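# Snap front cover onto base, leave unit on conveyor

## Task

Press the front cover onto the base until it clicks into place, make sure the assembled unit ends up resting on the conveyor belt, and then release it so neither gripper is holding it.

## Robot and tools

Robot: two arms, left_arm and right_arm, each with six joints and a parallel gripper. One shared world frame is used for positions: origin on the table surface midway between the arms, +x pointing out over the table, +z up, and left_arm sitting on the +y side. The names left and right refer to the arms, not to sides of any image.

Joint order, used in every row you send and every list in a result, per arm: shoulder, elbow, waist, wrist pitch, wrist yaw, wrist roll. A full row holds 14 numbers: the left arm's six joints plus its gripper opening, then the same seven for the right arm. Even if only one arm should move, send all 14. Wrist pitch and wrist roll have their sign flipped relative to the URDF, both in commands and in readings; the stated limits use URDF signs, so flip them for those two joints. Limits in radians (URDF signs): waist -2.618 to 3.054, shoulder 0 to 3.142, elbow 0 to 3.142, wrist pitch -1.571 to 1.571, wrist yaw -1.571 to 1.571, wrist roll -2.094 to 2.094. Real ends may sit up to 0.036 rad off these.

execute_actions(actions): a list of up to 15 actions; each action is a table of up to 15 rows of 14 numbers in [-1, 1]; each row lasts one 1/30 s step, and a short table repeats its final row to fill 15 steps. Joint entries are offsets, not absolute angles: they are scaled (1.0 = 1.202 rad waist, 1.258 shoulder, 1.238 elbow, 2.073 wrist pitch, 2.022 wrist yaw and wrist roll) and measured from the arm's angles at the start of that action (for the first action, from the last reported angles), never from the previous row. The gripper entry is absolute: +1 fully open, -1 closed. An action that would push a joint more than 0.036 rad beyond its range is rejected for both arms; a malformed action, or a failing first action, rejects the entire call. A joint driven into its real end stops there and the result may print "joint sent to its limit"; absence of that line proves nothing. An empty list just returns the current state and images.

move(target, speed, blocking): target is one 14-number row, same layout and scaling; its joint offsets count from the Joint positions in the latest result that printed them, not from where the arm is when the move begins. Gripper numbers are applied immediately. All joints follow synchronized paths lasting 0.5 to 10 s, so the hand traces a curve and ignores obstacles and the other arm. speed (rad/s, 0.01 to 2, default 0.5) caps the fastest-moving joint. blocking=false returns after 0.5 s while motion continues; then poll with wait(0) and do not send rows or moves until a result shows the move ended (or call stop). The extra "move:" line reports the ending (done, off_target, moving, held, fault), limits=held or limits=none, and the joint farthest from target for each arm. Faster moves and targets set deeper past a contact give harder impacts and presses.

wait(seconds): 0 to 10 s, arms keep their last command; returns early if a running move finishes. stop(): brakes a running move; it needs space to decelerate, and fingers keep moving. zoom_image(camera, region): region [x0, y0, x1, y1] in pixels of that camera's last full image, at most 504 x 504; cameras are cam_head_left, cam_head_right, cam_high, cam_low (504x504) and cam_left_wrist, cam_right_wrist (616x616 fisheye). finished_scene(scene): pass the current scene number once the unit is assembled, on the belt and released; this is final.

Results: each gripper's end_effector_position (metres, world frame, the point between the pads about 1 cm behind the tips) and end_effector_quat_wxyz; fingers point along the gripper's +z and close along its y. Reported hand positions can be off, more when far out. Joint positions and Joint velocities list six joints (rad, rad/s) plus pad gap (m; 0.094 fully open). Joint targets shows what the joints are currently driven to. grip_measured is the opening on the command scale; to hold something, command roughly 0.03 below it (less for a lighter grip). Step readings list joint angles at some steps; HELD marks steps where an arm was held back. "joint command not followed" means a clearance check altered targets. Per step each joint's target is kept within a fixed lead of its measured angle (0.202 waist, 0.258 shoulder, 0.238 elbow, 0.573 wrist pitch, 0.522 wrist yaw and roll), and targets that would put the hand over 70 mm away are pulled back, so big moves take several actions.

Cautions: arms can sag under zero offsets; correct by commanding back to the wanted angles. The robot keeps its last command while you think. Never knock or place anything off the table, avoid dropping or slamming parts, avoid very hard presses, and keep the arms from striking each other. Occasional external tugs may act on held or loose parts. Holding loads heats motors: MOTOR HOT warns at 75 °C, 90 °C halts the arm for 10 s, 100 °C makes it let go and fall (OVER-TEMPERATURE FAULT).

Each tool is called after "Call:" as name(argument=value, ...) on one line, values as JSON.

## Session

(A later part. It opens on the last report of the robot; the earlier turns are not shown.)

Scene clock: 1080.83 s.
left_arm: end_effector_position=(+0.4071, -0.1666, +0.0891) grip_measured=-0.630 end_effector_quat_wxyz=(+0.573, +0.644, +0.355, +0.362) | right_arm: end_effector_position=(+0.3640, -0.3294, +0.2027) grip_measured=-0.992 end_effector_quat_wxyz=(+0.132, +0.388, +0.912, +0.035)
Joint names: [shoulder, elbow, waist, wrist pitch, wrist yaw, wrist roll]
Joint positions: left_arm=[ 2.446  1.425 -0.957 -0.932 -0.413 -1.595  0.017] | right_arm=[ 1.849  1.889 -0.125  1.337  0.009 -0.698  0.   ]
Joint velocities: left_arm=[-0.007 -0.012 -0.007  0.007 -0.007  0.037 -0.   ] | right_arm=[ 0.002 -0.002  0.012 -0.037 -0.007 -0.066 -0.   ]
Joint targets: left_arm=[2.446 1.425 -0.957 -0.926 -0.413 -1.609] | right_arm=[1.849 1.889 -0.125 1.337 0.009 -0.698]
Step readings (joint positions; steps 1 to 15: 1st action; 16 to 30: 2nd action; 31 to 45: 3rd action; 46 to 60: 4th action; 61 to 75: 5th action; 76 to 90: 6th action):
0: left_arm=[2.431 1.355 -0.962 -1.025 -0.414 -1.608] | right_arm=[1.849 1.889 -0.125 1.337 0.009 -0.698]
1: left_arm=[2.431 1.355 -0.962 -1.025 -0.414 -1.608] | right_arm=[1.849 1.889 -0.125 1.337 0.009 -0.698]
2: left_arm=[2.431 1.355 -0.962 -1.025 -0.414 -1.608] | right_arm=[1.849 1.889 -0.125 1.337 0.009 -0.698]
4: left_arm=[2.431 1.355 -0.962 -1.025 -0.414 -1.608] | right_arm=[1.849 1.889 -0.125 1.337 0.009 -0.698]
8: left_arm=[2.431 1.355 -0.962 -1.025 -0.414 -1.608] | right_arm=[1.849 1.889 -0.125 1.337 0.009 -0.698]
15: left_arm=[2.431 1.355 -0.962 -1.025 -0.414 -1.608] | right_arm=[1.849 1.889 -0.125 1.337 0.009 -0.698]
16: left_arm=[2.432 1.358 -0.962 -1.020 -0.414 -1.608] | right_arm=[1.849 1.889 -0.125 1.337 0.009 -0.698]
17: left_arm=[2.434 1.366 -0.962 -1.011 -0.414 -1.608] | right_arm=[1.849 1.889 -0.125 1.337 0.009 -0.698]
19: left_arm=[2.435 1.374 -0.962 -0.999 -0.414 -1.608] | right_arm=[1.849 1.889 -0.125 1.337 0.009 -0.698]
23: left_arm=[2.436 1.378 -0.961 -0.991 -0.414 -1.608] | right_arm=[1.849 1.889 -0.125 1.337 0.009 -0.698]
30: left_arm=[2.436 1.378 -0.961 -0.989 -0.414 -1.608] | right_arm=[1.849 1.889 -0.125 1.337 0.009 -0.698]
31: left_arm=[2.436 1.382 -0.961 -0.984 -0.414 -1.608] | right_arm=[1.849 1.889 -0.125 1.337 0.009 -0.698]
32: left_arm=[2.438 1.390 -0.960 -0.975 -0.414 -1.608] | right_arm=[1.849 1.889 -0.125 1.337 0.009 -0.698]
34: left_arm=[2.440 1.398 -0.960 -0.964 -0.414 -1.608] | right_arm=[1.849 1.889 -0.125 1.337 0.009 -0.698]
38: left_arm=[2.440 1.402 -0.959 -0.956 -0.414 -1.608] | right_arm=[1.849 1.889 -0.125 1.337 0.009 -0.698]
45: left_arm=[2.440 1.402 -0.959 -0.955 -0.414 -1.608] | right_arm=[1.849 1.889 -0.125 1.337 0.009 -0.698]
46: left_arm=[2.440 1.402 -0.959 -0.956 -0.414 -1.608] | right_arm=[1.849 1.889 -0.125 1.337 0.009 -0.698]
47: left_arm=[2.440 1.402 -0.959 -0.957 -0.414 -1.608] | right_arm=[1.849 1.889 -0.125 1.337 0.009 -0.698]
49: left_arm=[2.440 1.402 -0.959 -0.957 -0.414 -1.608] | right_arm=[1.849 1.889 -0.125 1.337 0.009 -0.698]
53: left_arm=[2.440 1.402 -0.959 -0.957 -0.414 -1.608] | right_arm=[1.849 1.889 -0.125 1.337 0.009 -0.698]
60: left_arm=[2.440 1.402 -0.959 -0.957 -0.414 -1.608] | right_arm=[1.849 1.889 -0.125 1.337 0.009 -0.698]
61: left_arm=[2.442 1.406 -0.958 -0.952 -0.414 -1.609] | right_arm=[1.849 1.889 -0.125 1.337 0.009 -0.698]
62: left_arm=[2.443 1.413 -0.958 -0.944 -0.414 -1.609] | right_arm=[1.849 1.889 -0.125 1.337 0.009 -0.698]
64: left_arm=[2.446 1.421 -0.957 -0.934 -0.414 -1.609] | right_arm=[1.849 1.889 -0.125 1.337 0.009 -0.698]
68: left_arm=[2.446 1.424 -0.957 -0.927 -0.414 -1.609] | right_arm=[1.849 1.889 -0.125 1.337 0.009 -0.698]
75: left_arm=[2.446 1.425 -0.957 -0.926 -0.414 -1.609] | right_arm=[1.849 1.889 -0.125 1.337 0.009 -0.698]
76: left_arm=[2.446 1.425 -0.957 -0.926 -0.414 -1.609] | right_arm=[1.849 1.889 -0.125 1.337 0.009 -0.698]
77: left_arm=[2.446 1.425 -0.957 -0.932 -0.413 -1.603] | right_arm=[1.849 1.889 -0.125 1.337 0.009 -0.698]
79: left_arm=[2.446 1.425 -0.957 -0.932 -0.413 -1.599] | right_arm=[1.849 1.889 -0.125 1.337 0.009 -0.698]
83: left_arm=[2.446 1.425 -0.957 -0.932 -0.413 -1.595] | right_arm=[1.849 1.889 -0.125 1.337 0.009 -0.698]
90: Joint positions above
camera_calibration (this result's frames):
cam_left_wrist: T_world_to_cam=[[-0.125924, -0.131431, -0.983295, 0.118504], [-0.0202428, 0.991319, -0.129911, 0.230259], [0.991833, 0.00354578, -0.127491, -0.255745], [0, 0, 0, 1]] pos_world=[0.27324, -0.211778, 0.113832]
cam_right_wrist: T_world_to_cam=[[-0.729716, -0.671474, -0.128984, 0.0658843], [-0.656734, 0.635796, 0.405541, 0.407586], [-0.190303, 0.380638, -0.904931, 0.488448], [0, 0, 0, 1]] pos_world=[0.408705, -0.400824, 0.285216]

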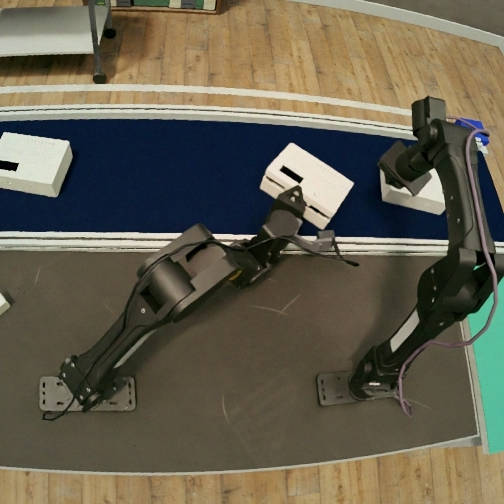

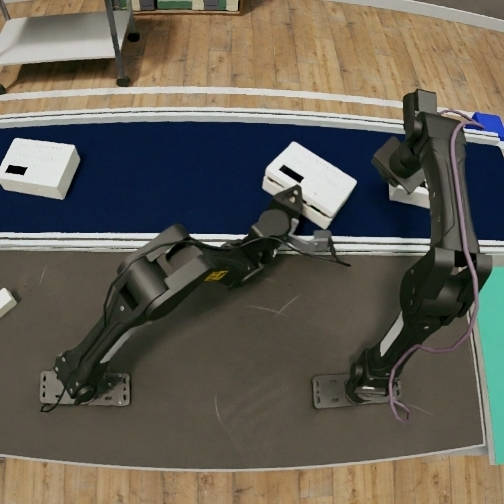

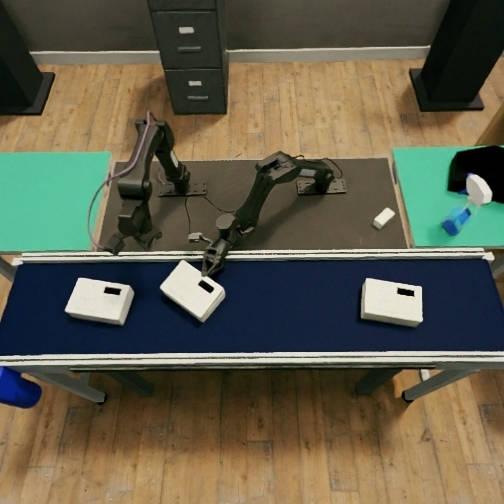

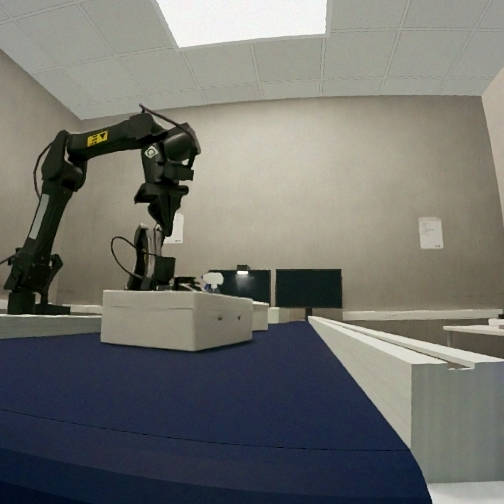

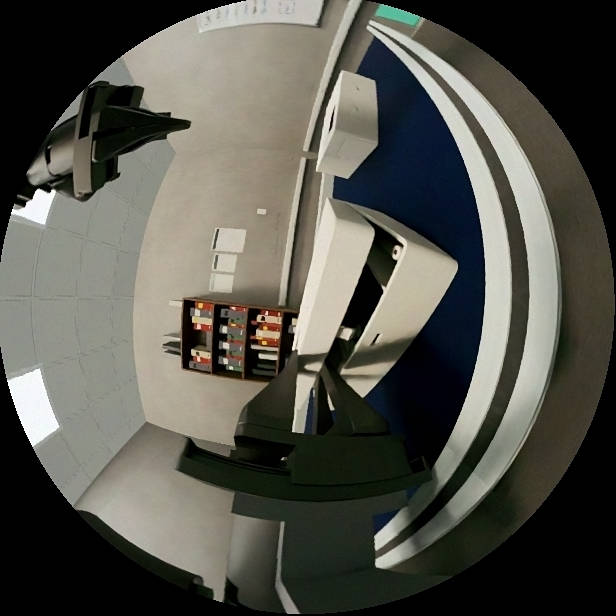

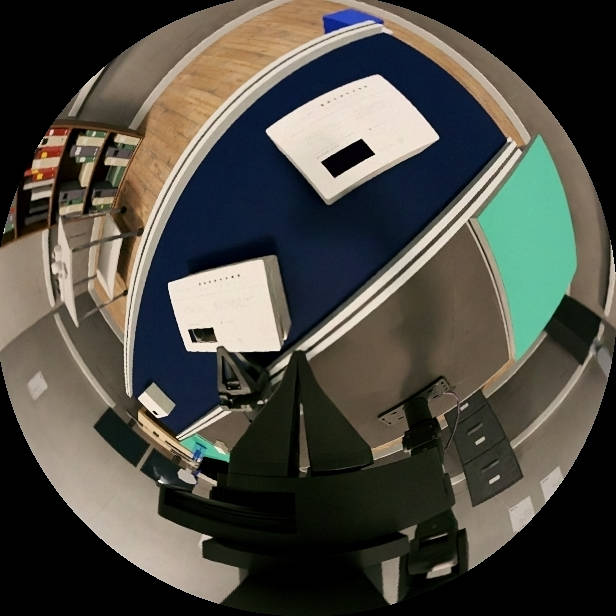

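Call:
execute_actions(actions=[[[0,0,0,-0.045,0,0,-0.78,0,0,0,0,0,0,-1]],[[0,0,0,-0.045,0,0,-0.78,0,0,0,0,0,0,-1]],[[0,0,0,-0.045,0,0,-0.78,0,0,0,0,0,0,-1]],[[0.01,0.04,0.01,-0.03,0,0,-0.78,0,0,0,0,0,0,-1]]])

Call:
zoom_image(camera="cam_high", region=[150,240,250,335])

Call:
zoom_image(camera="cam_low", region=[160,250,280,340])

Scene clock: 1116.30 s.
left_arm: end_effector_position=(+0.4105, -0.1681, +0.0930) grip_measured=-0.631 end_effector_quat_wxyz=(+0.604, +0.612, +0.356, +0.365) | right_arm: end_effector_position=(+0.3640, -0.3294, +0.2027) grip_measured=-0.992 end_effector_quat_wxyz=(+0.132, +0.388, +0.912, +0.035)
Joint names: [shoulder, elbow, waist, wrist pitch, wrist yaw, wrist roll]
Joint positions: left_arm=[ 2.497  1.443 -0.954 -1.05  -0.413 -1.586  0.017] | right_arm=[ 1.849  1.889 -0.125  1.337  0.009 -0.698  0.   ]
Joint velocities: left_arm=[-0.002  0.007 -0.027 -0.051  0.022 -0.081  0.   ] | right_arm=[-0.022 -0.002  0.002 -0.007 -0.022 -0.051  0.001]
Joint targets: left_arm=[2.489 1.474 -0.945 -1.092 -0.413 -1.587] | right_arm=[1.849 1.889 -0.125 1.337 0.009 -0.698]
Step readings (joint positions; steps 1 to 15: 1st action; 16 to 30: 2nd action; 31 to 45: 3rd action; 46 to 60: 4th action):
0: left_arm=[2.446 1.425 -0.957 -0.932 -0.413 -1.595] | right_arm=[1.849 1.889 -0.125 1.337 0.009 -0.698]
1: left_arm=[2.447 1.425 -0.957 -0.939 -0.413 -1.593] | right_arm=[1.849 1.889 -0.125 1.337 0.009 -0.698]
2: left_arm=[2.450 1.425 -0.957 -0.949 -0.413 -1.591] | right_arm=[1.849 1.889 -0.125 1.337 0.009 -0.698]
4: left_arm=[2.454 1.425 -0.957 -0.959 -0.413 -1.590] | right_arm=[1.849 1.889 -0.125 1.337 0.009 -0.698]
8: left_arm=[2.458 1.425 -0.957 -0.968 -0.413 -1.589] | right_arm=[1.849 1.889 -0.125 1.337 0.009 -0.698]
15: left_arm=[2.458 1.425 -0.957 -0.968 -0.413 -1.589] | right_arm=[1.849 1.889 -0.125 1.337 0.009 -0.698]
16: left_arm=[2.459 1.425 -0.957 -0.973 -0.413 -1.589] | right_arm=[1.849 1.889 -0.125 1.337 0.009 -0.698]
17: left_arm=[2.462 1.425 -0.957 -0.981 -0.413 -1.588] | right_arm=[1.849 1.889 -0.125 1.337 0.009 -0.698]
19: left_arm=[2.465 1.425 -0.957 -0.992 -0.413 -1.588] | right_arm=[1.849 1.889 -0.125 1.337 0.009 -0.698]
23: left_arm=[2.467 1.425 -0.957 -0.998 -0.413 -1.588] | right_arm=[1.849 1.889 -0.125 1.337 0.009 -0.698]
30: left_arm=[2.467 1.425 -0.957 -0.999 -0.413 -1.588] | right_arm=[1.849 1.889 -0.125 1.337 0.009 -0.698]
31: left_arm=[2.469 1.425 -0.957 -1.003 -0.413 -1.588] | right_arm=[1.849 1.889 -0.125 1.337 0.009 -0.698]
32: left_arm=[2.471 1.425 -0.957 -1.010 -0.413 -1.587] | right_arm=[1.849 1.889 -0.125 1.337 0.009 -0.698]
34: left_arm=[2.474 1.425 -0.957 -1.021 -0.413 -1.587] | right_arm=[1.849 1.889 -0.125 1.337 0.009 -0.698]
38: left_arm=[2.476 1.425 -0.957 -1.029 -0.413 -1.587] | right_arm=[1.849 1.889 -0.125 1.337 0.009 -0.698]
45: left_arm=[2.476 1.425 -0.957 -1.029 -0.413 -1.587] | right_arm=[1.849 1.889 -0.125 1.337 0.009 -0.698]
46: left_arm=[2.479 1.427 -0.957 -1.031 -0.413 -1.587] | right_arm=[1.849 1.889 -0.125 1.337 0.009 -0.698]
47: left_arm=[2.485 1.434 -0.956 -1.035 -0.413 -1.586] | right_arm=[1.849 1.889 -0.125 1.337 0.009 -0.698]
49: left_arm=[2.492 1.442 -0.954 -1.041 -0.413 -1.586] | right_arm=[1.849 1.889 -0.125 1.337 0.009 -0.698]
53: left_arm=[2.497 1.443 -0.954 -1.050 -0.413 -1.586] | right_arm=[1.849 1.889 -0.125 1.337 0.009 -0.698]
60: Joint positions above
camera_calibration (this result's frames):
cam_left_wrist: T_world_to_cam=[[-0.0784205, -0.206343, -0.975332, 0.0897942], [-0.0155939, 0.978479, -0.205755, 0.235284], [0.996798, -0.000926151, -0.0799506, -0.265766], [0, 0, 0, 1]] pos_world=[0.275626, -0.211938, 0.114742]
cam_right_wrist: T_world_to_cam=[[-0.729716, -0.671474, -0.128984, 0.0658843], [-0.656734, 0.635796, 0.405541, 0.407586], [-0.190303, 0.380638, -0.904931, 0.488448], [0, 0, 0, 1]] pos_world=[0.408705, -0.400824, 0.285216]

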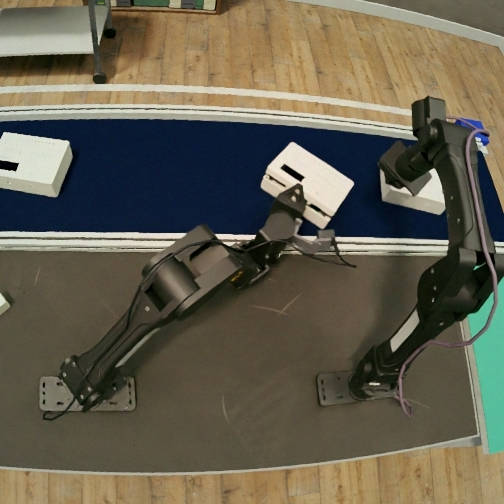

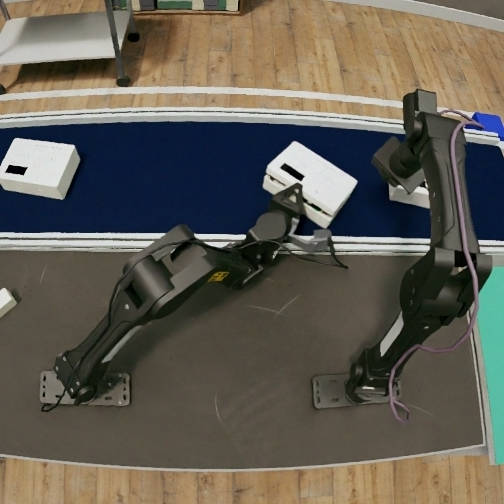

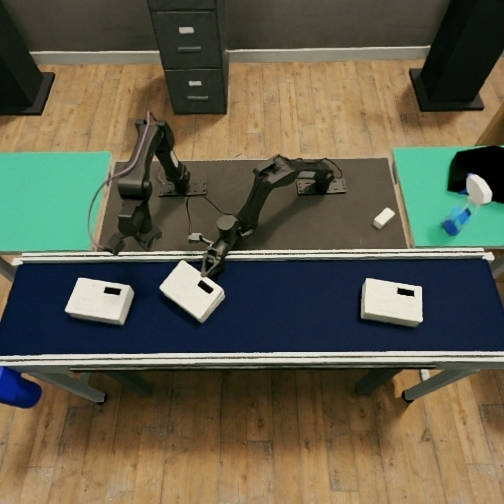

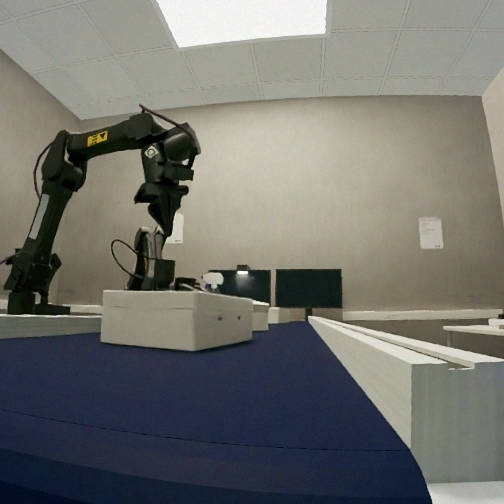

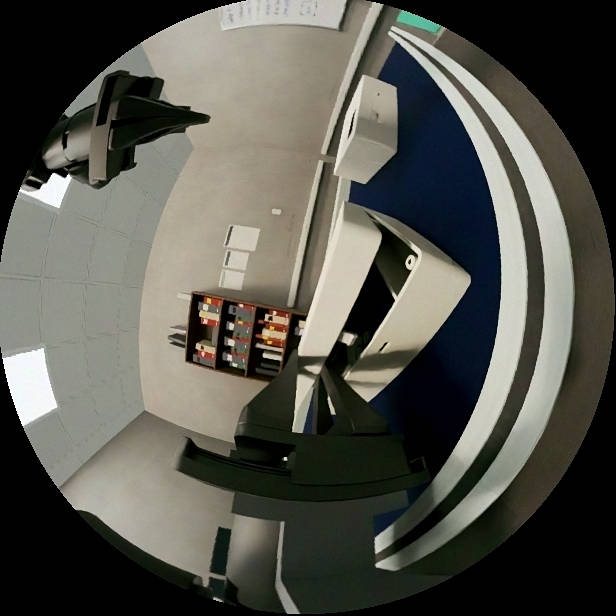

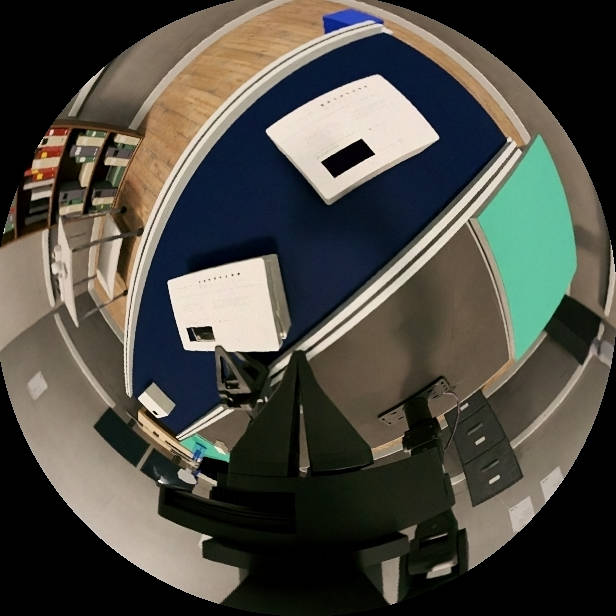

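Region (150, 240, 250, 335) of cam_high's 504x504 image, scaled by 5.040, with more detail than that image has; it fills the top 479 rows of this view, and the rest is white.

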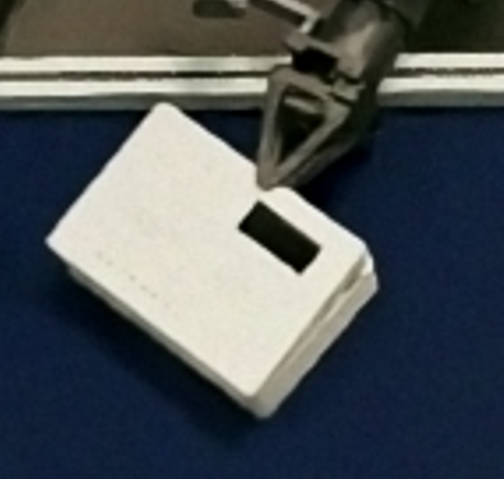

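Region (160, 250, 280, 340) of cam_low's 504x504 image, scaled by 4.200, with more detail than that image has; it fills the top 378 rows of this view, and the rest is white.

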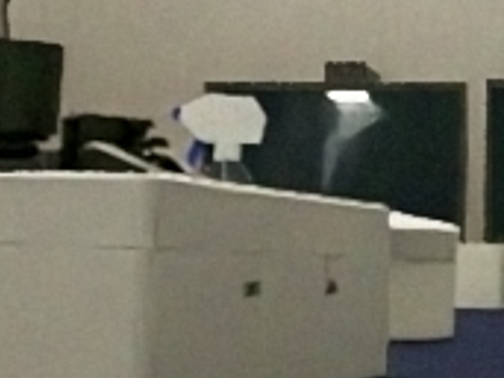

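Call:
execute_actions(actions=[[[0,0,0,0.04,0,0,-0.4,0.1,0,0.12,0,0,0,-1]],[[-0.03,-0.04,-0.012,-0.02,0,0,-0.4,0.05,0.05,0.12,0,0,0,-1]],[[-0.03,-0.04,-0.012,-0.02,0,0,-0.4,0,0,0,0,0,0,-1]],[[-0.03,-0.04,-0.012,-0.02,0,0,-0.4,0,0,0,0,0,0,-1]],[[-0.03,-0.04,-0.012,0,0,0,-0.4,0,0,0,0,0,0,-1]],[[0,0,0,0.04,0,0,-1,0,0,0,0,0,0,-1]]])

Call:
zoom_image(camera="cam_left_wrist", region=[250,180,490,420])

Scene clock: 1129.70 s.
left_arm: end_effector_position=(+0.4131, -0.1289, +0.0757) grip_measured=-0.983 end_effector_quat_wxyz=(+0.555, +0.623, +0.375, +0.403) | right_arm: end_effector_position=(+0.3786, -0.2020, +0.1382) grip_measured=-0.992 end_effector_quat_wxyz=(+0.056, +0.248, +0.967, +0.031)
Joint names: [shoulder, elbow, waist, wrist pitch, wrist yaw, wrist roll]
Joint positions: left_arm=[ 2.454  1.327 -0.932 -1.061 -0.49  -1.627  0.001] | right_arm=[ 2.046  1.931  0.176  1.326 -0.008 -0.699  0.   ]
Joint velocities: left_arm=[-0.007 -0.007 -0.012 -0.022 -0.066 -0.037 -0.001] | right_arm=[ 0.007  0.002 -0.012 -0.007 -0.051  0.051 -0.   ]
Joint targets: left_arm=[2.454 1.327 -0.936 -1.032 -0.484 -1.622] | right_arm=[2.046 1.931 0.176 1.326 -0.008 -0.699]
Step readings (joint positions; steps 1 to 15: 1st action; 16 to 30: 2nd action; 31 to 45: 3rd action; 46 to 60: 4th action; 61 to 75: 5th action; 76 to 90: 6th action):
0: left_arm=[2.497 1.443 -0.954 -1.050 -0.413 -1.586] | right_arm=[1.849 1.889 -0.125 1.337 0.009 -0.698]
1: left_arm=[2.497 1.443 -0.954 -1.042 -0.413 -1.586] | right_arm=[1.859 1.891 -0.113 1.339 0.016 -0.699]
2: left_arm=[2.497 1.443 -0.954 -1.035 -0.414 -1.587] | right_arm=[1.874 1.895 -0.089 1.338 0.021 -0.699]
4: left_arm=[2.497 1.443 -0.952 -1.025 -0.415 -1.587] | right_arm=[1.920 1.896 -0.024 1.333 0.018 -0.699]
8: left_arm=[2.497 1.443 -0.950 -1.004 -0.417 -1.590] | right_arm=[1.989 1.888 0.037 1.332 0.002 -0.699]
15: left_arm=[2.497 1.443 -0.950 -1.004 -0.417 -1.590] | right_arm=[1.989 1.886 0.026 1.332 0.001 -0.699]
16: left_arm=[2.495 1.438 -0.950 -1.010 -0.418 -1.591] | right_arm=[1.997 1.896 0.039 1.339 0.007 -0.699]
17: left_arm=[2.492 1.428 -0.950 -1.019 -0.423 -1.593] | right_arm=[2.008 1.912 0.060 1.341 0.012 -0.699]
19: left_arm=[2.487 1.416 -0.948 -1.030 -0.429 -1.595] | right_arm=[2.027 1.929 0.124 1.330 0.010 -0.699]
23: left_arm=[2.487 1.412 -0.948 -1.038 -0.433 -1.598] | right_arm=[2.046 1.931 0.193 1.326 -0.007 -0.699]
30: left_arm=[2.487 1.412 -0.948 -1.040 -0.433 -1.599] | right_arm=[2.046 1.931 0.176 1.326 -0.008 -0.699]
31: left_arm=[2.485 1.407 -0.948 -1.046 -0.436 -1.601] | right_arm=[2.046 1.931 0.176 1.326 -0.008 -0.699]
32: left_arm=[2.482 1.399 -0.947 -1.055 -0.439 -1.603] | right_arm=[2.046 1.931 0.176 1.326 -0.008 -0.699]
34: left_arm=[2.477 1.387 -0.945 -1.066 -0.444 -1.604] | right_arm=[2.046 1.931 0.176 1.326 -0.008 -0.699]
38: left_arm=[2.477 1.383 -0.944 -1.073 -0.449 -1.606] | right_arm=[2.046 1.931 0.176 1.326 -0.008 -0.699]
45: left_arm=[2.477 1.382 -0.944 -1.074 -0.450 -1.606] | right_arm=[2.046 1.931 0.176 1.326 -0.008 -0.699]
46: left_arm=[2.475 1.377 -0.944 -1.079 -0.453 -1.608] | right_arm=[2.046 1.931 0.176 1.326 -0.008 -0.699]
47: left_arm=[2.472 1.369 -0.943 -1.087 -0.457 -1.610] | right_arm=[2.046 1.931 0.176 1.326 -0.008 -0.699]
49: left_arm=[2.468 1.357 -0.941 -1.098 -0.463 -1.612] | right_arm=[2.046 1.931 0.176 1.326 -0.008 -0.699]
53: left_arm=[2.467 1.353 -0.941 -1.106 -0.467 -1.614] | right_arm=[2.046 1.931 0.176 1.326 -0.008 -0.699]
60: left_arm=[2.467 1.352 -0.941 -1.108 -0.467 -1.616] | right_arm=[2.046 1.931 0.176 1.326 -0.008 -0.699]
61: left_arm=[2.466 1.348 -0.941 -1.109 -0.470 -1.617] | right_arm=[2.046 1.931 0.176 1.326 -0.008 -0.699]
62: left_arm=[2.461 1.341 -0.939 -1.111 -0.475 -1.619] | right_arm=[2.046 1.931 0.176 1.326 -0.008 -0.699]
64: left_arm=[2.455 1.329 -0.937 -1.113 -0.480 -1.620] | right_arm=[2.046 1.931 0.176 1.326 -0.008 -0.699]
68: left_arm=[2.454 1.327 -0.936 -1.115 -0.484 -1.622] | right_arm=[2.046 1.931 0.176 1.326 -0.008 -0.699]
75: left_arm=[2.454 1.327 -0.936 -1.115 -0.484 -1.622] | right_arm=[2.046 1.931 0.176 1.326 -0.008 -0.699]
76: left_arm=[2.454 1.327 -0.935 -1.110 -0.485 -1.623] | right_arm=[2.046 1.931 0.176 1.326 -0.008 -0.699]
77: left_arm=[2.454 1.327 -0.935 -1.102 -0.486 -1.624] | right_arm=[2.046 1.931 0.176 1.326 -0.008 -0.699]
79: left_arm=[2.454 1.327 -0.933 -1.084 -0.487 -1.625] | right_arm=[2.046 1.931 0.176 1.326 -0.008 -0.699]
83: left_arm=[2.454 1.327 -0.932 -1.067 -0.489 -1.626] | right_arm=[2.046 1.931 0.176 1.326 -0.008 -0.699]
90: Joint positions above
camera_calibration (this result's frames):
cam_left_wrist: T_world_to_cam=[[-0.0800208, -0.12866, -0.988455, 0.0929105], [-0.11484, 0.986222, -0.119073, 0.228853], [0.990156, 0.103986, -0.0936936, -0.25244], [0, 0, 0, 1]] pos_world=[0.283671, -0.187496, 0.0954359]
cam_right_wrist: T_world_to_cam=[[-0.508944, -0.859583, -0.0457453, 0.0206974], [-0.749623, 0.416462, 0.514416, 0.338112], [-0.423132, 0.296101, -0.85632, 0.44871], [0, 0, 0, 1]] pos_world=[0.453854, -0.255883, 0.211256]

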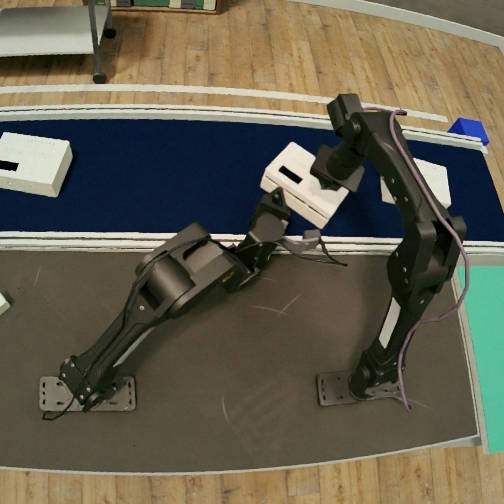

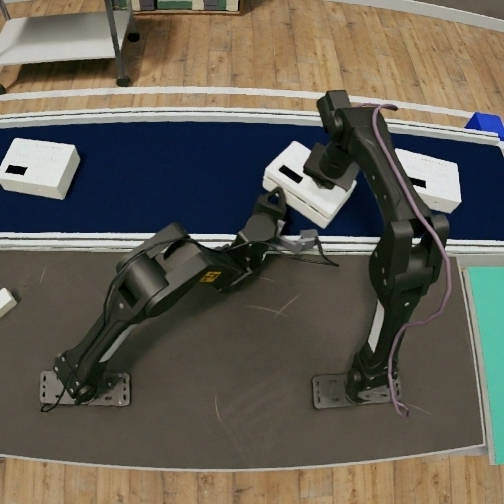

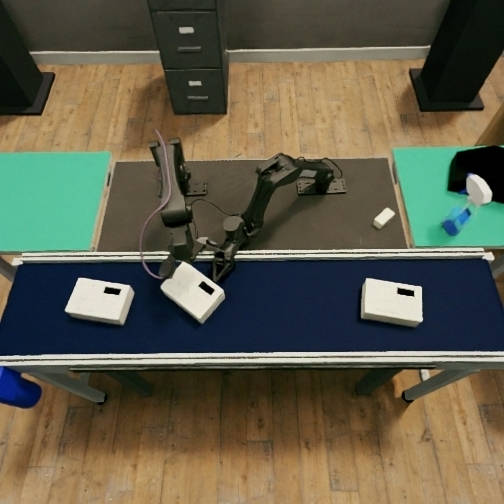

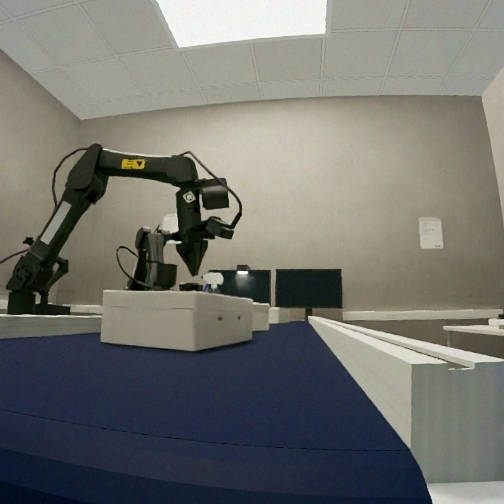

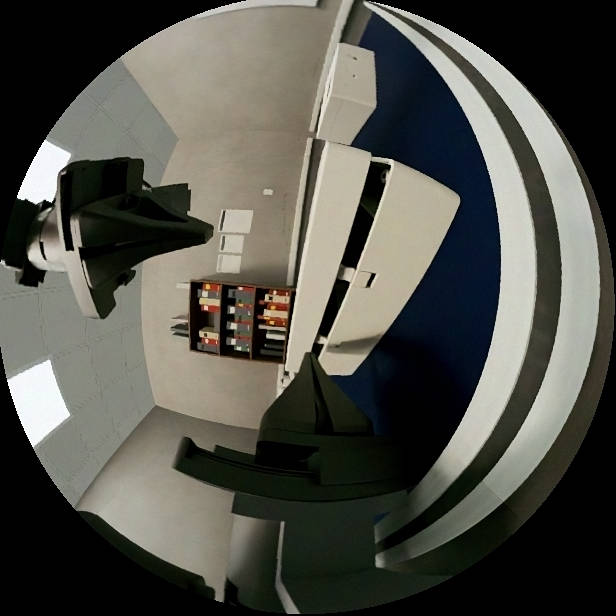

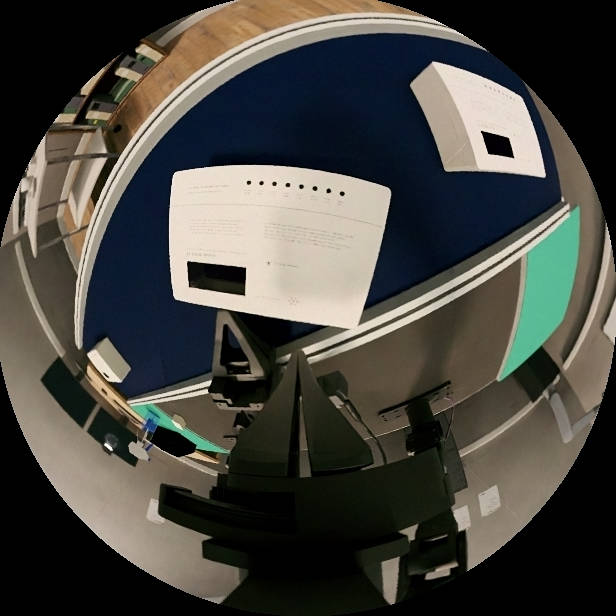

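Region (250, 180, 490, 420) of cam_left_wrist's 616x616 image, scaled by 2.100, with more detail than that image has.

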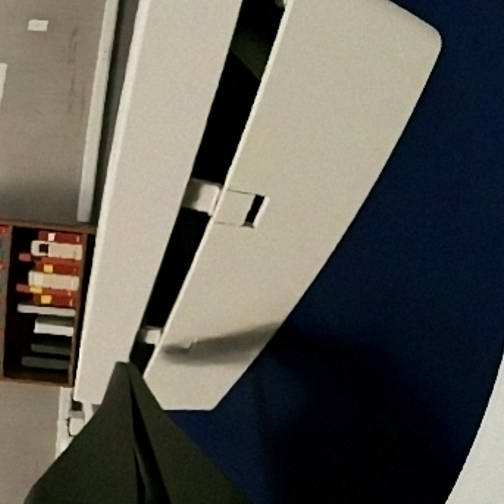

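Call:
move(target=[0,0,0,0,0,0,-1,0.2,0.25,0.02,0.04,0,0,-1])

Call:
execute_actions(actions=[[[0,0,0,0,0,0,-1,0.04,0,0,0,0,0,-1]],[[0,0,0,0,0,0,-1,0.04,0,0,0,0,0,-1]],[[0,0,0,0,0,0,-1,0.1,-0.045,0,0,0,0,-1]],[[0,0,0,0,0,0,-1,0.16,-0.08,0,0,0,0,-1]]])

Scene clock: 1135.73 s.
left_arm: end_effector_position=(+0.4134, -0.1286, +0.0756) grip_measured=-0.983 end_effector_quat_wxyz=(+0.554, +0.624, +0.374, +0.405) | right_arm: end_effector_position=(+0.4215, -0.1856, +0.1141) grip_measured=-0.992 end_effector_quat_wxyz=(+0.046, +0.241, +0.969, +0.027)
Joint names: [shoulder, elbow, waist, wrist pitch, wrist yaw, wrist roll]
Joint positions: left_arm=[ 2.454  1.327 -0.931 -1.061 -0.491 -1.63   0.001] | right_arm=[ 2.288  2.222  0.192  1.398 -0.008 -0.699  0.   ]
Joint velocities: left_arm=[-0.012 -0.007 -0.007 -0.007  0.037  0.007  0.   ] | right_arm=[ 0.022  0.012 -0.007  0.022 -0.051 -0.022 -0.   ]
Joint targets: left_arm=[2.454 1.327 -0.932 -1.061 -0.490 -1.627] | right_arm=[2.298 2.240 0.200 1.409 -0.008 -0.699]
move: done; limits=none; left_arm: farthest joint: the wrist roll, 0.003 radians from its target (0.000 radians at the start); right_arm: farthest joint: the elbow, 0.019 radians from its target (0.310 radians at the start)
camera_calibration (this result's frames):
cam_left_wrist: T_world_to_cam=[[-0.078803, -0.124662, -0.989065, 0.0928682], [-0.115999, 0.986557, -0.115104, 0.228719], [0.990118, 0.10566, -0.0922044, -0.252607], [0, 0, 0, 1]] pos_world=[0.283961, -0.187377, 0.0948876]
cam_right_wrist: T_world_to_cam=[[-0.495606, -0.867995, -0.0309852, 0.0466318], [-0.745072, 0.406544, 0.528762, 0.370502], [-0.446366, 0.285144, -0.848204, 0.448187], [0, 0, 0, 1]] pos_world=[0.499217, -0.237947, 0.185692]

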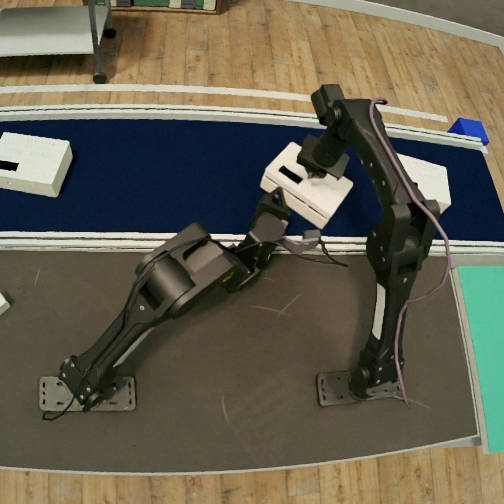

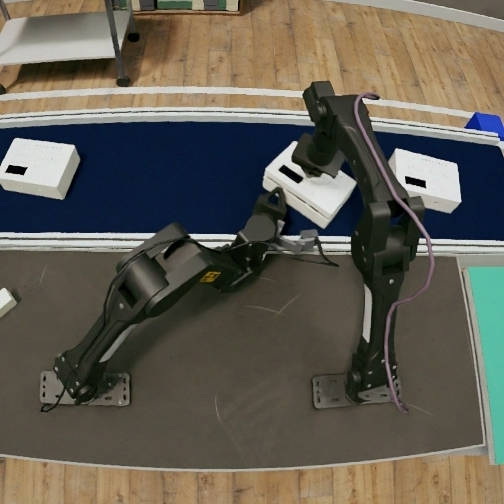

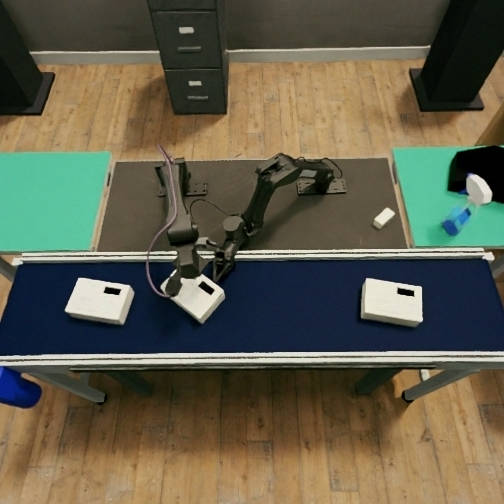

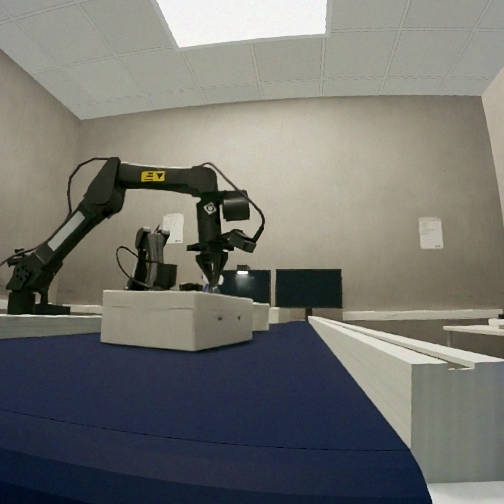

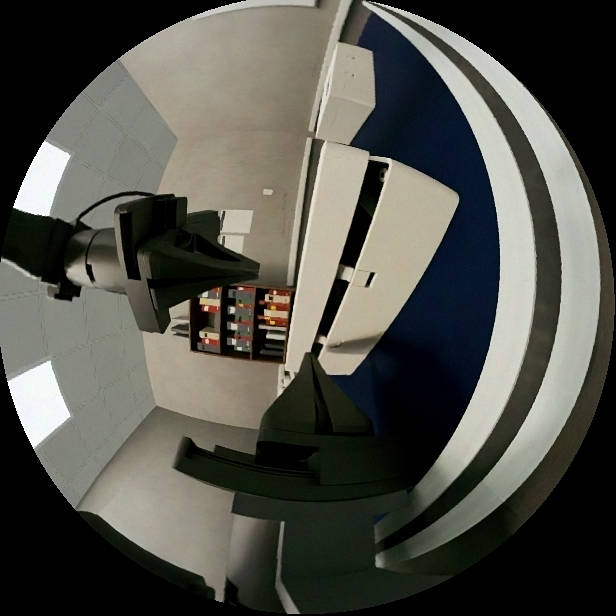

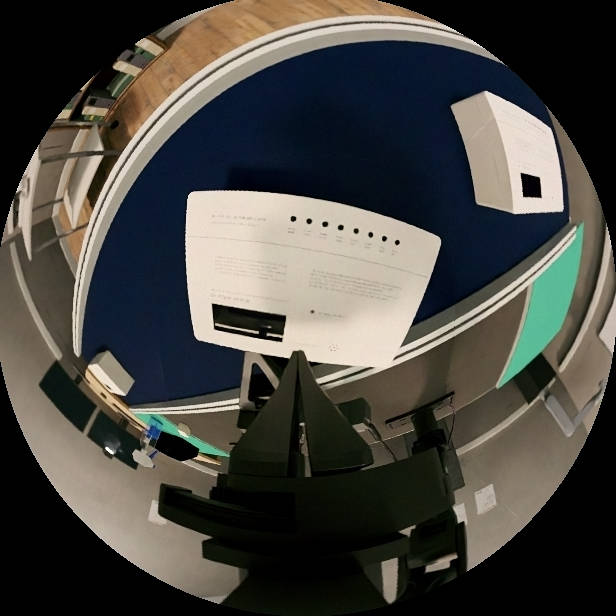

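Scene clock: 1137.73 s.
left_arm: end_effector_position=(+0.4134, -0.1286, +0.0756) grip_measured=-0.983 end_effector_quat_wxyz=(+0.551, +0.627, +0.370, +0.409) | right_arm: end_effector_position=(+0.4198, -0.1853, +0.0744) grip_measured=-0.992 end_effector_quat_wxyz=(+0.007, +0.241, +0.970, +0.010)
Joint names: [shoulder, elbow, waist, wrist pitch, wrist yaw, wrist roll]
Joint positions: left_arm=[ 2.454  1.327 -0.931 -1.061 -0.491 -1.645  0.001] | right_arm=[ 2.377  2.221  0.192  1.395 -0.011 -0.699  0.   ]
Joint velocities: left_arm=[-0.007  0.002  0.002  0.007 -0.022 -0.037 -0.   ] | right_arm=[-0.002 -0.022 -0.012  0.007  0.022  0.007 -0.   ]
Joint targets: left_arm=[2.454 1.327 -0.931 -1.061 -0.491 -1.641] | right_arm=[2.500 2.161 0.192 1.395 -0.011 -0.699]
Step readings (joint positions; steps 1 to 15: 1st action; 16 to 30: 2nd action; 31 to 45: 3rd action; 46 to 60: 4th action):
0: left_arm=[2.454 1.327 -0.931 -1.061 -0.491 -1.630] | right_arm=[2.288 2.222 0.192 1.398 -0.008 -0.699]
1: left_arm=[2.454 1.327 -0.931 -1.061 -0.491 -1.631] | right_arm=[2.291 2.222 0.192 1.398 -0.008 -0.699]
2: left_arm=[2.454 1.327 -0.931 -1.061 -0.491 -1.632] | right_arm=[2.295 2.222 0.192 1.397 -0.008 -0.699]
4: left_arm=[2.454 1.327 -0.931 -1.061 -0.491 -1.633] | right_arm=[2.308 2.222 0.192 1.397 -0.008 -0.699]
8: left_arm=[2.454 1.327 -0.931 -1.061 -0.491 -1.634] | right_arm=[2.331 2.222 0.192 1.397 -0.008 -0.699]
15: left_arm=[2.454 1.327 -0.931 -1.061 -0.491 -1.634] | right_arm=[2.334 2.222 0.192 1.397 -0.008 -0.699]
16: left_arm=[2.454 1.327 -0.931 -1.061 -0.491 -1.635] | right_arm=[2.336 2.222 0.192 1.397 -0.008 -0.699]
17: left_arm=[2.454 1.327 -0.931 -1.061 -0.491 -1.635] | right_arm=[2.339 2.222 0.192 1.397 -0.008 -0.699]
19: left_arm=[2.454 1.327 -0.931 -1.061 -0.491 -1.636] | right_arm=[2.352 2.222 0.192 1.397 -0.008 -0.699]
23: left_arm=[2.454 1.327 -0.931 -1.061 -0.491 -1.637] | right_arm=[2.358 2.222 0.192 1.397 -0.008 -0.699]
30: left_arm=[2.454 1.327 -0.931 -1.061 -0.491 -1.638] | right_arm=[2.358 2.222 0.192 1.397 -0.008 -0.699]
31: left_arm=[2.454 1.327 -0.931 -1.061 -0.491 -1.638] | right_arm=[2.366 2.220 0.192 1.397 -0.008 -0.699]
32: left_arm=[2.454 1.327 -0.931 -1.061 -0.491 -1.639] | right_arm=[2.374 2.219 0.192 1.397 -0.010 -0.700]
34: left_arm=[2.454 1.327 -0.931 -1.061 -0.491 -1.640] | right_arm=[2.377 2.221 0.192 1.395 -0.011 -0.699]
38: left_arm=[2.454 1.327 -0.931 -1.061 -0.491 -1.641] | right_arm=[2.377 2.221 0.192 1.395 -0.011 -0.699]
45: left_arm=[2.454 1.327 -0.931 -1.061 -0.491 -1.641] | right_arm=[2.377 2.221 0.192 1.395 -0.011 -0.699]
46: left_arm=[2.454 1.327 -0.931 -1.061 -0.491 -1.642] | right_arm=[2.377 2.221 0.192 1.395 -0.011 -0.699]
47: left_arm=[2.454 1.327 -0.931 -1.061 -0.491 -1.643] | right_arm=[2.377 2.221 0.192 1.395 -0.011 -0.699]
49: left_arm=[2.454 1.327 -0.931 -1.061 -0.491 -1.643] | right_arm=[2.377 2.221 0.192 1.395 -0.011 -0.699]
53: left_arm=[2.454 1.327 -0.931 -1.061 -0.491 -1.645] | right_arm=[2.377 2.221 0.192 1.395 -0.011 -0.699]
60: Joint positions above
camera_calibration (this result's frames):
cam_left_wrist: T_world_to_cam=[[-0.0733258, -0.1114, -0.991067, 0.0924602], [-0.114548, 0.988106, -0.102592, 0.227373], [0.990708, 0.106002, -0.0852143, -0.253335], [0, 0, 0, 1]] pos_world=[0.283806, -0.187514, 0.0933731]
cam_right_wrist: T_world_to_cam=[[-0.495702, -0.868167, 0.0237689, 0.0407788], [-0.697796, 0.41442, 0.58424, 0.367569], [-0.517068, 0.273023, -0.811233, 0.438359], [0, 0, 0, 1]] pos_world=[0.503364, -0.236607, 0.139894]

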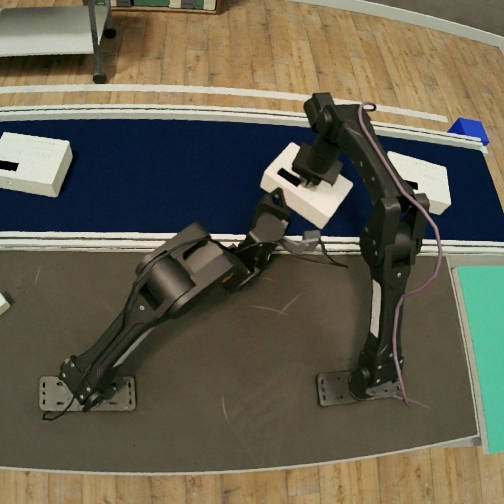

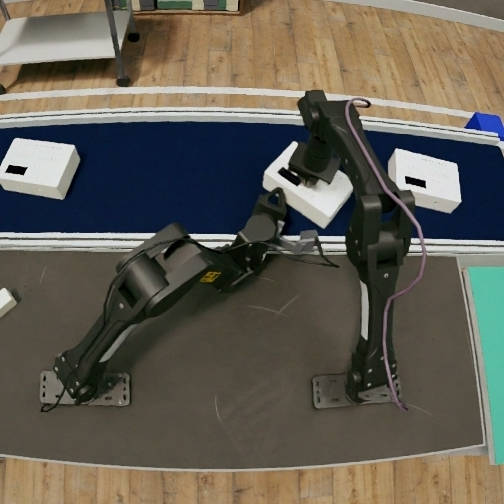

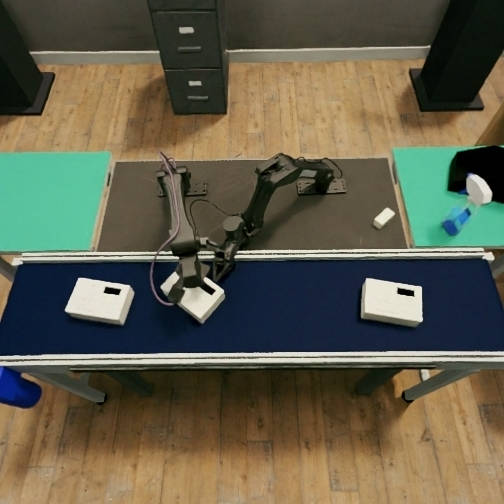

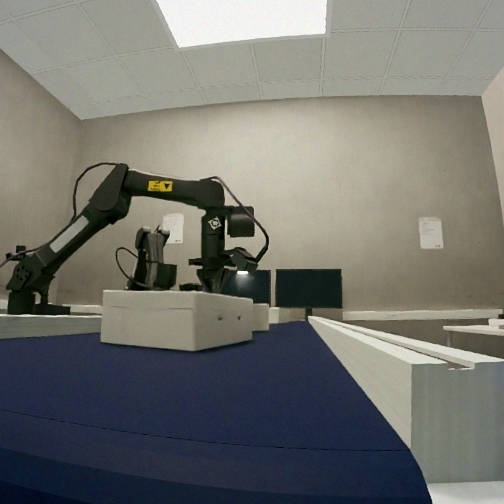

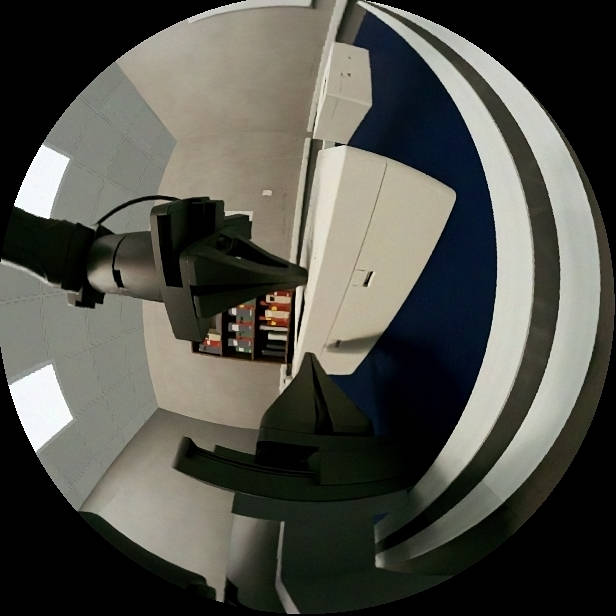

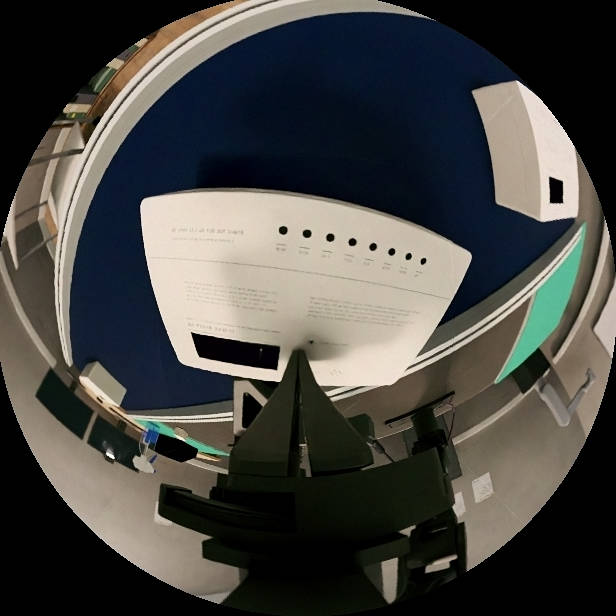

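Snapped.

Call:
move(target=[-0.2,-0.1,0.1,0,0,0,-1,-0.2,0,-0.1,0,0,0,-1])

Call:
finished_scene(scene=1)

Scene clock: 1143.20 s.
left_arm: end_effector_position=(+0.4441, -0.0564, +0.1641) grip_measured=-0.983 end_effector_quat_wxyz=(+0.564, +0.565, +0.401, +0.450) | right_arm: end_effector_position=(+0.4255, -0.2398, +0.1899) grip_measured=-0.992 end_effector_quat_wxyz=(+0.126, +0.294, +0.946, +0.059)
Joint names: [shoulder, elbow, waist, wrist pitch, wrist yaw, wrist roll]
Joint positions: left_arm=[ 2.218  1.209 -0.812 -1.056 -0.491 -1.649  0.001] | right_arm=[ 2.12   2.223  0.074  1.395 -0.013 -0.699  0.   ]
Joint velocities: left_arm=[-0.017 -0.007 -0.017  0.007 -0.037 -0.007  0.   ] | right_arm=[ 0.017 -0.002 -0.007 -0.022 -0.081  0.081  0.   ]
Joint targets: left_arm=[2.202 1.203 -0.811 -1.061 -0.491 -1.645] | right_arm=[2.125 2.221 0.072 1.395 -0.011 -0.699]
move: done; limits=none; left_arm: farthest joint: the shoulder, 0.016 radians from its target (0.251 radians at the start); right_arm: farthest joint: the shoulder, 0.005 radians from its target (0.251 radians at the start)
camera_calibration (this result's frames):
cam_left_wrist: T_world_to_cam=[[0.020994, -0.193238, -0.980927, 0.142358], [-0.21895, 0.956438, -0.193099, 0.228123], [0.97551, 0.218828, -0.0222299, -0.281064], [0, 0, 0, 1]] pos_world=[0.32114, -0.129172, 0.177446]
cam_right_wrist: T_world_to_cam=[[-0.578375, -0.802122, -0.148599, 0.0772526], [-0.773211, 0.48096, 0.413307, 0.407192], [-0.260053, 0.353945, -0.898385, 0.476462], [0, 0, 0, 1]] pos_world=[0.483431, -0.302518, 0.27123]

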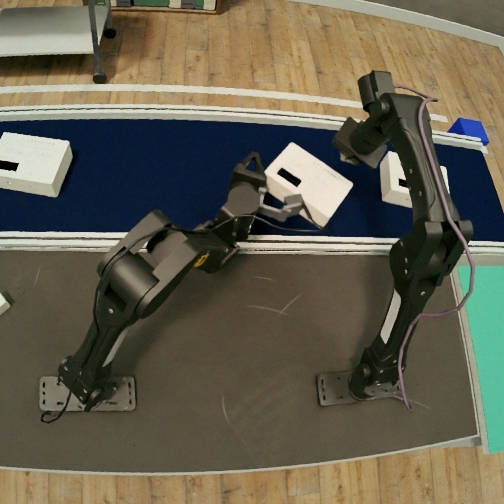

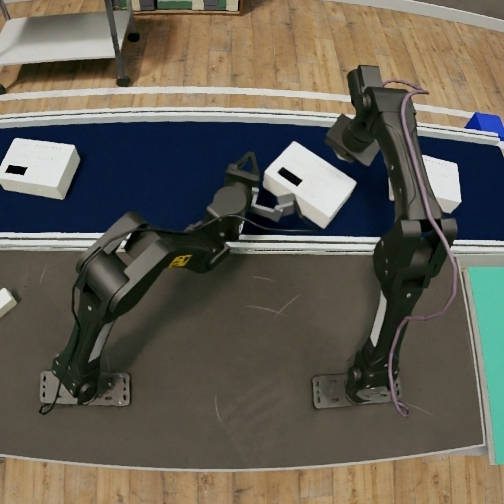

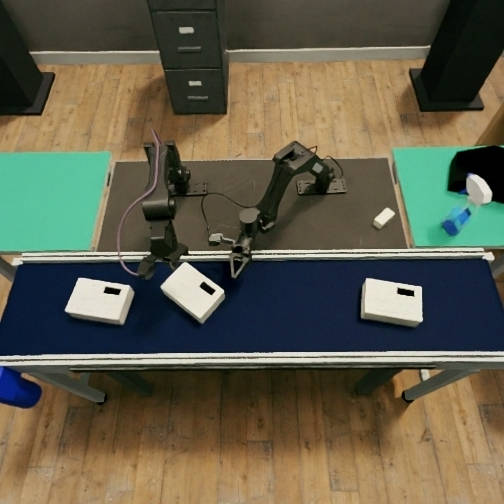

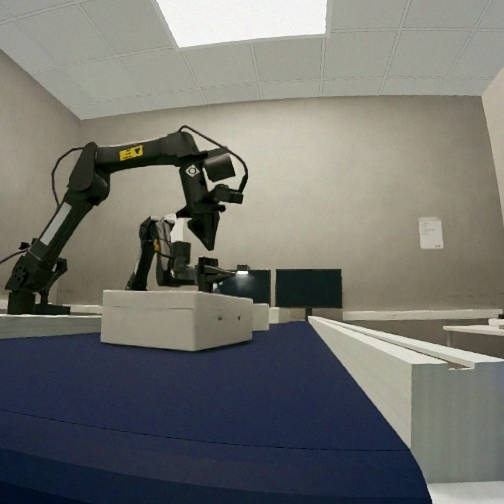

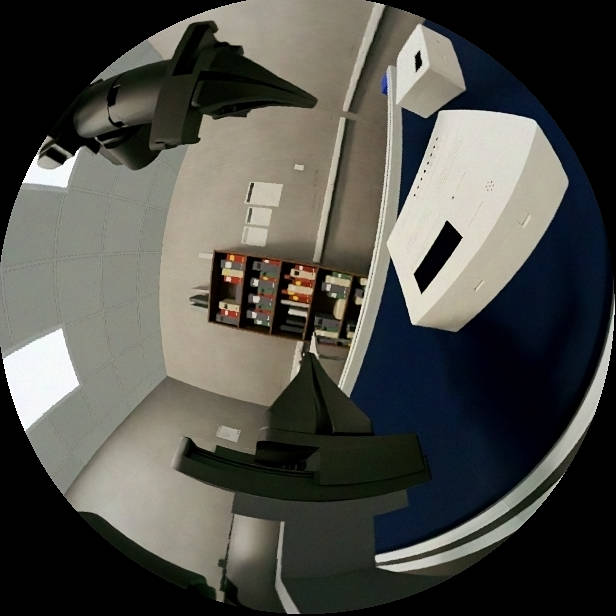

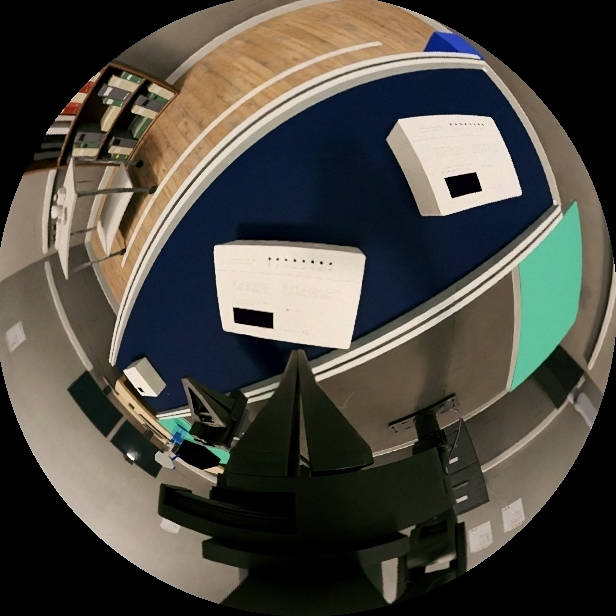

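The scene is finished: the task was done.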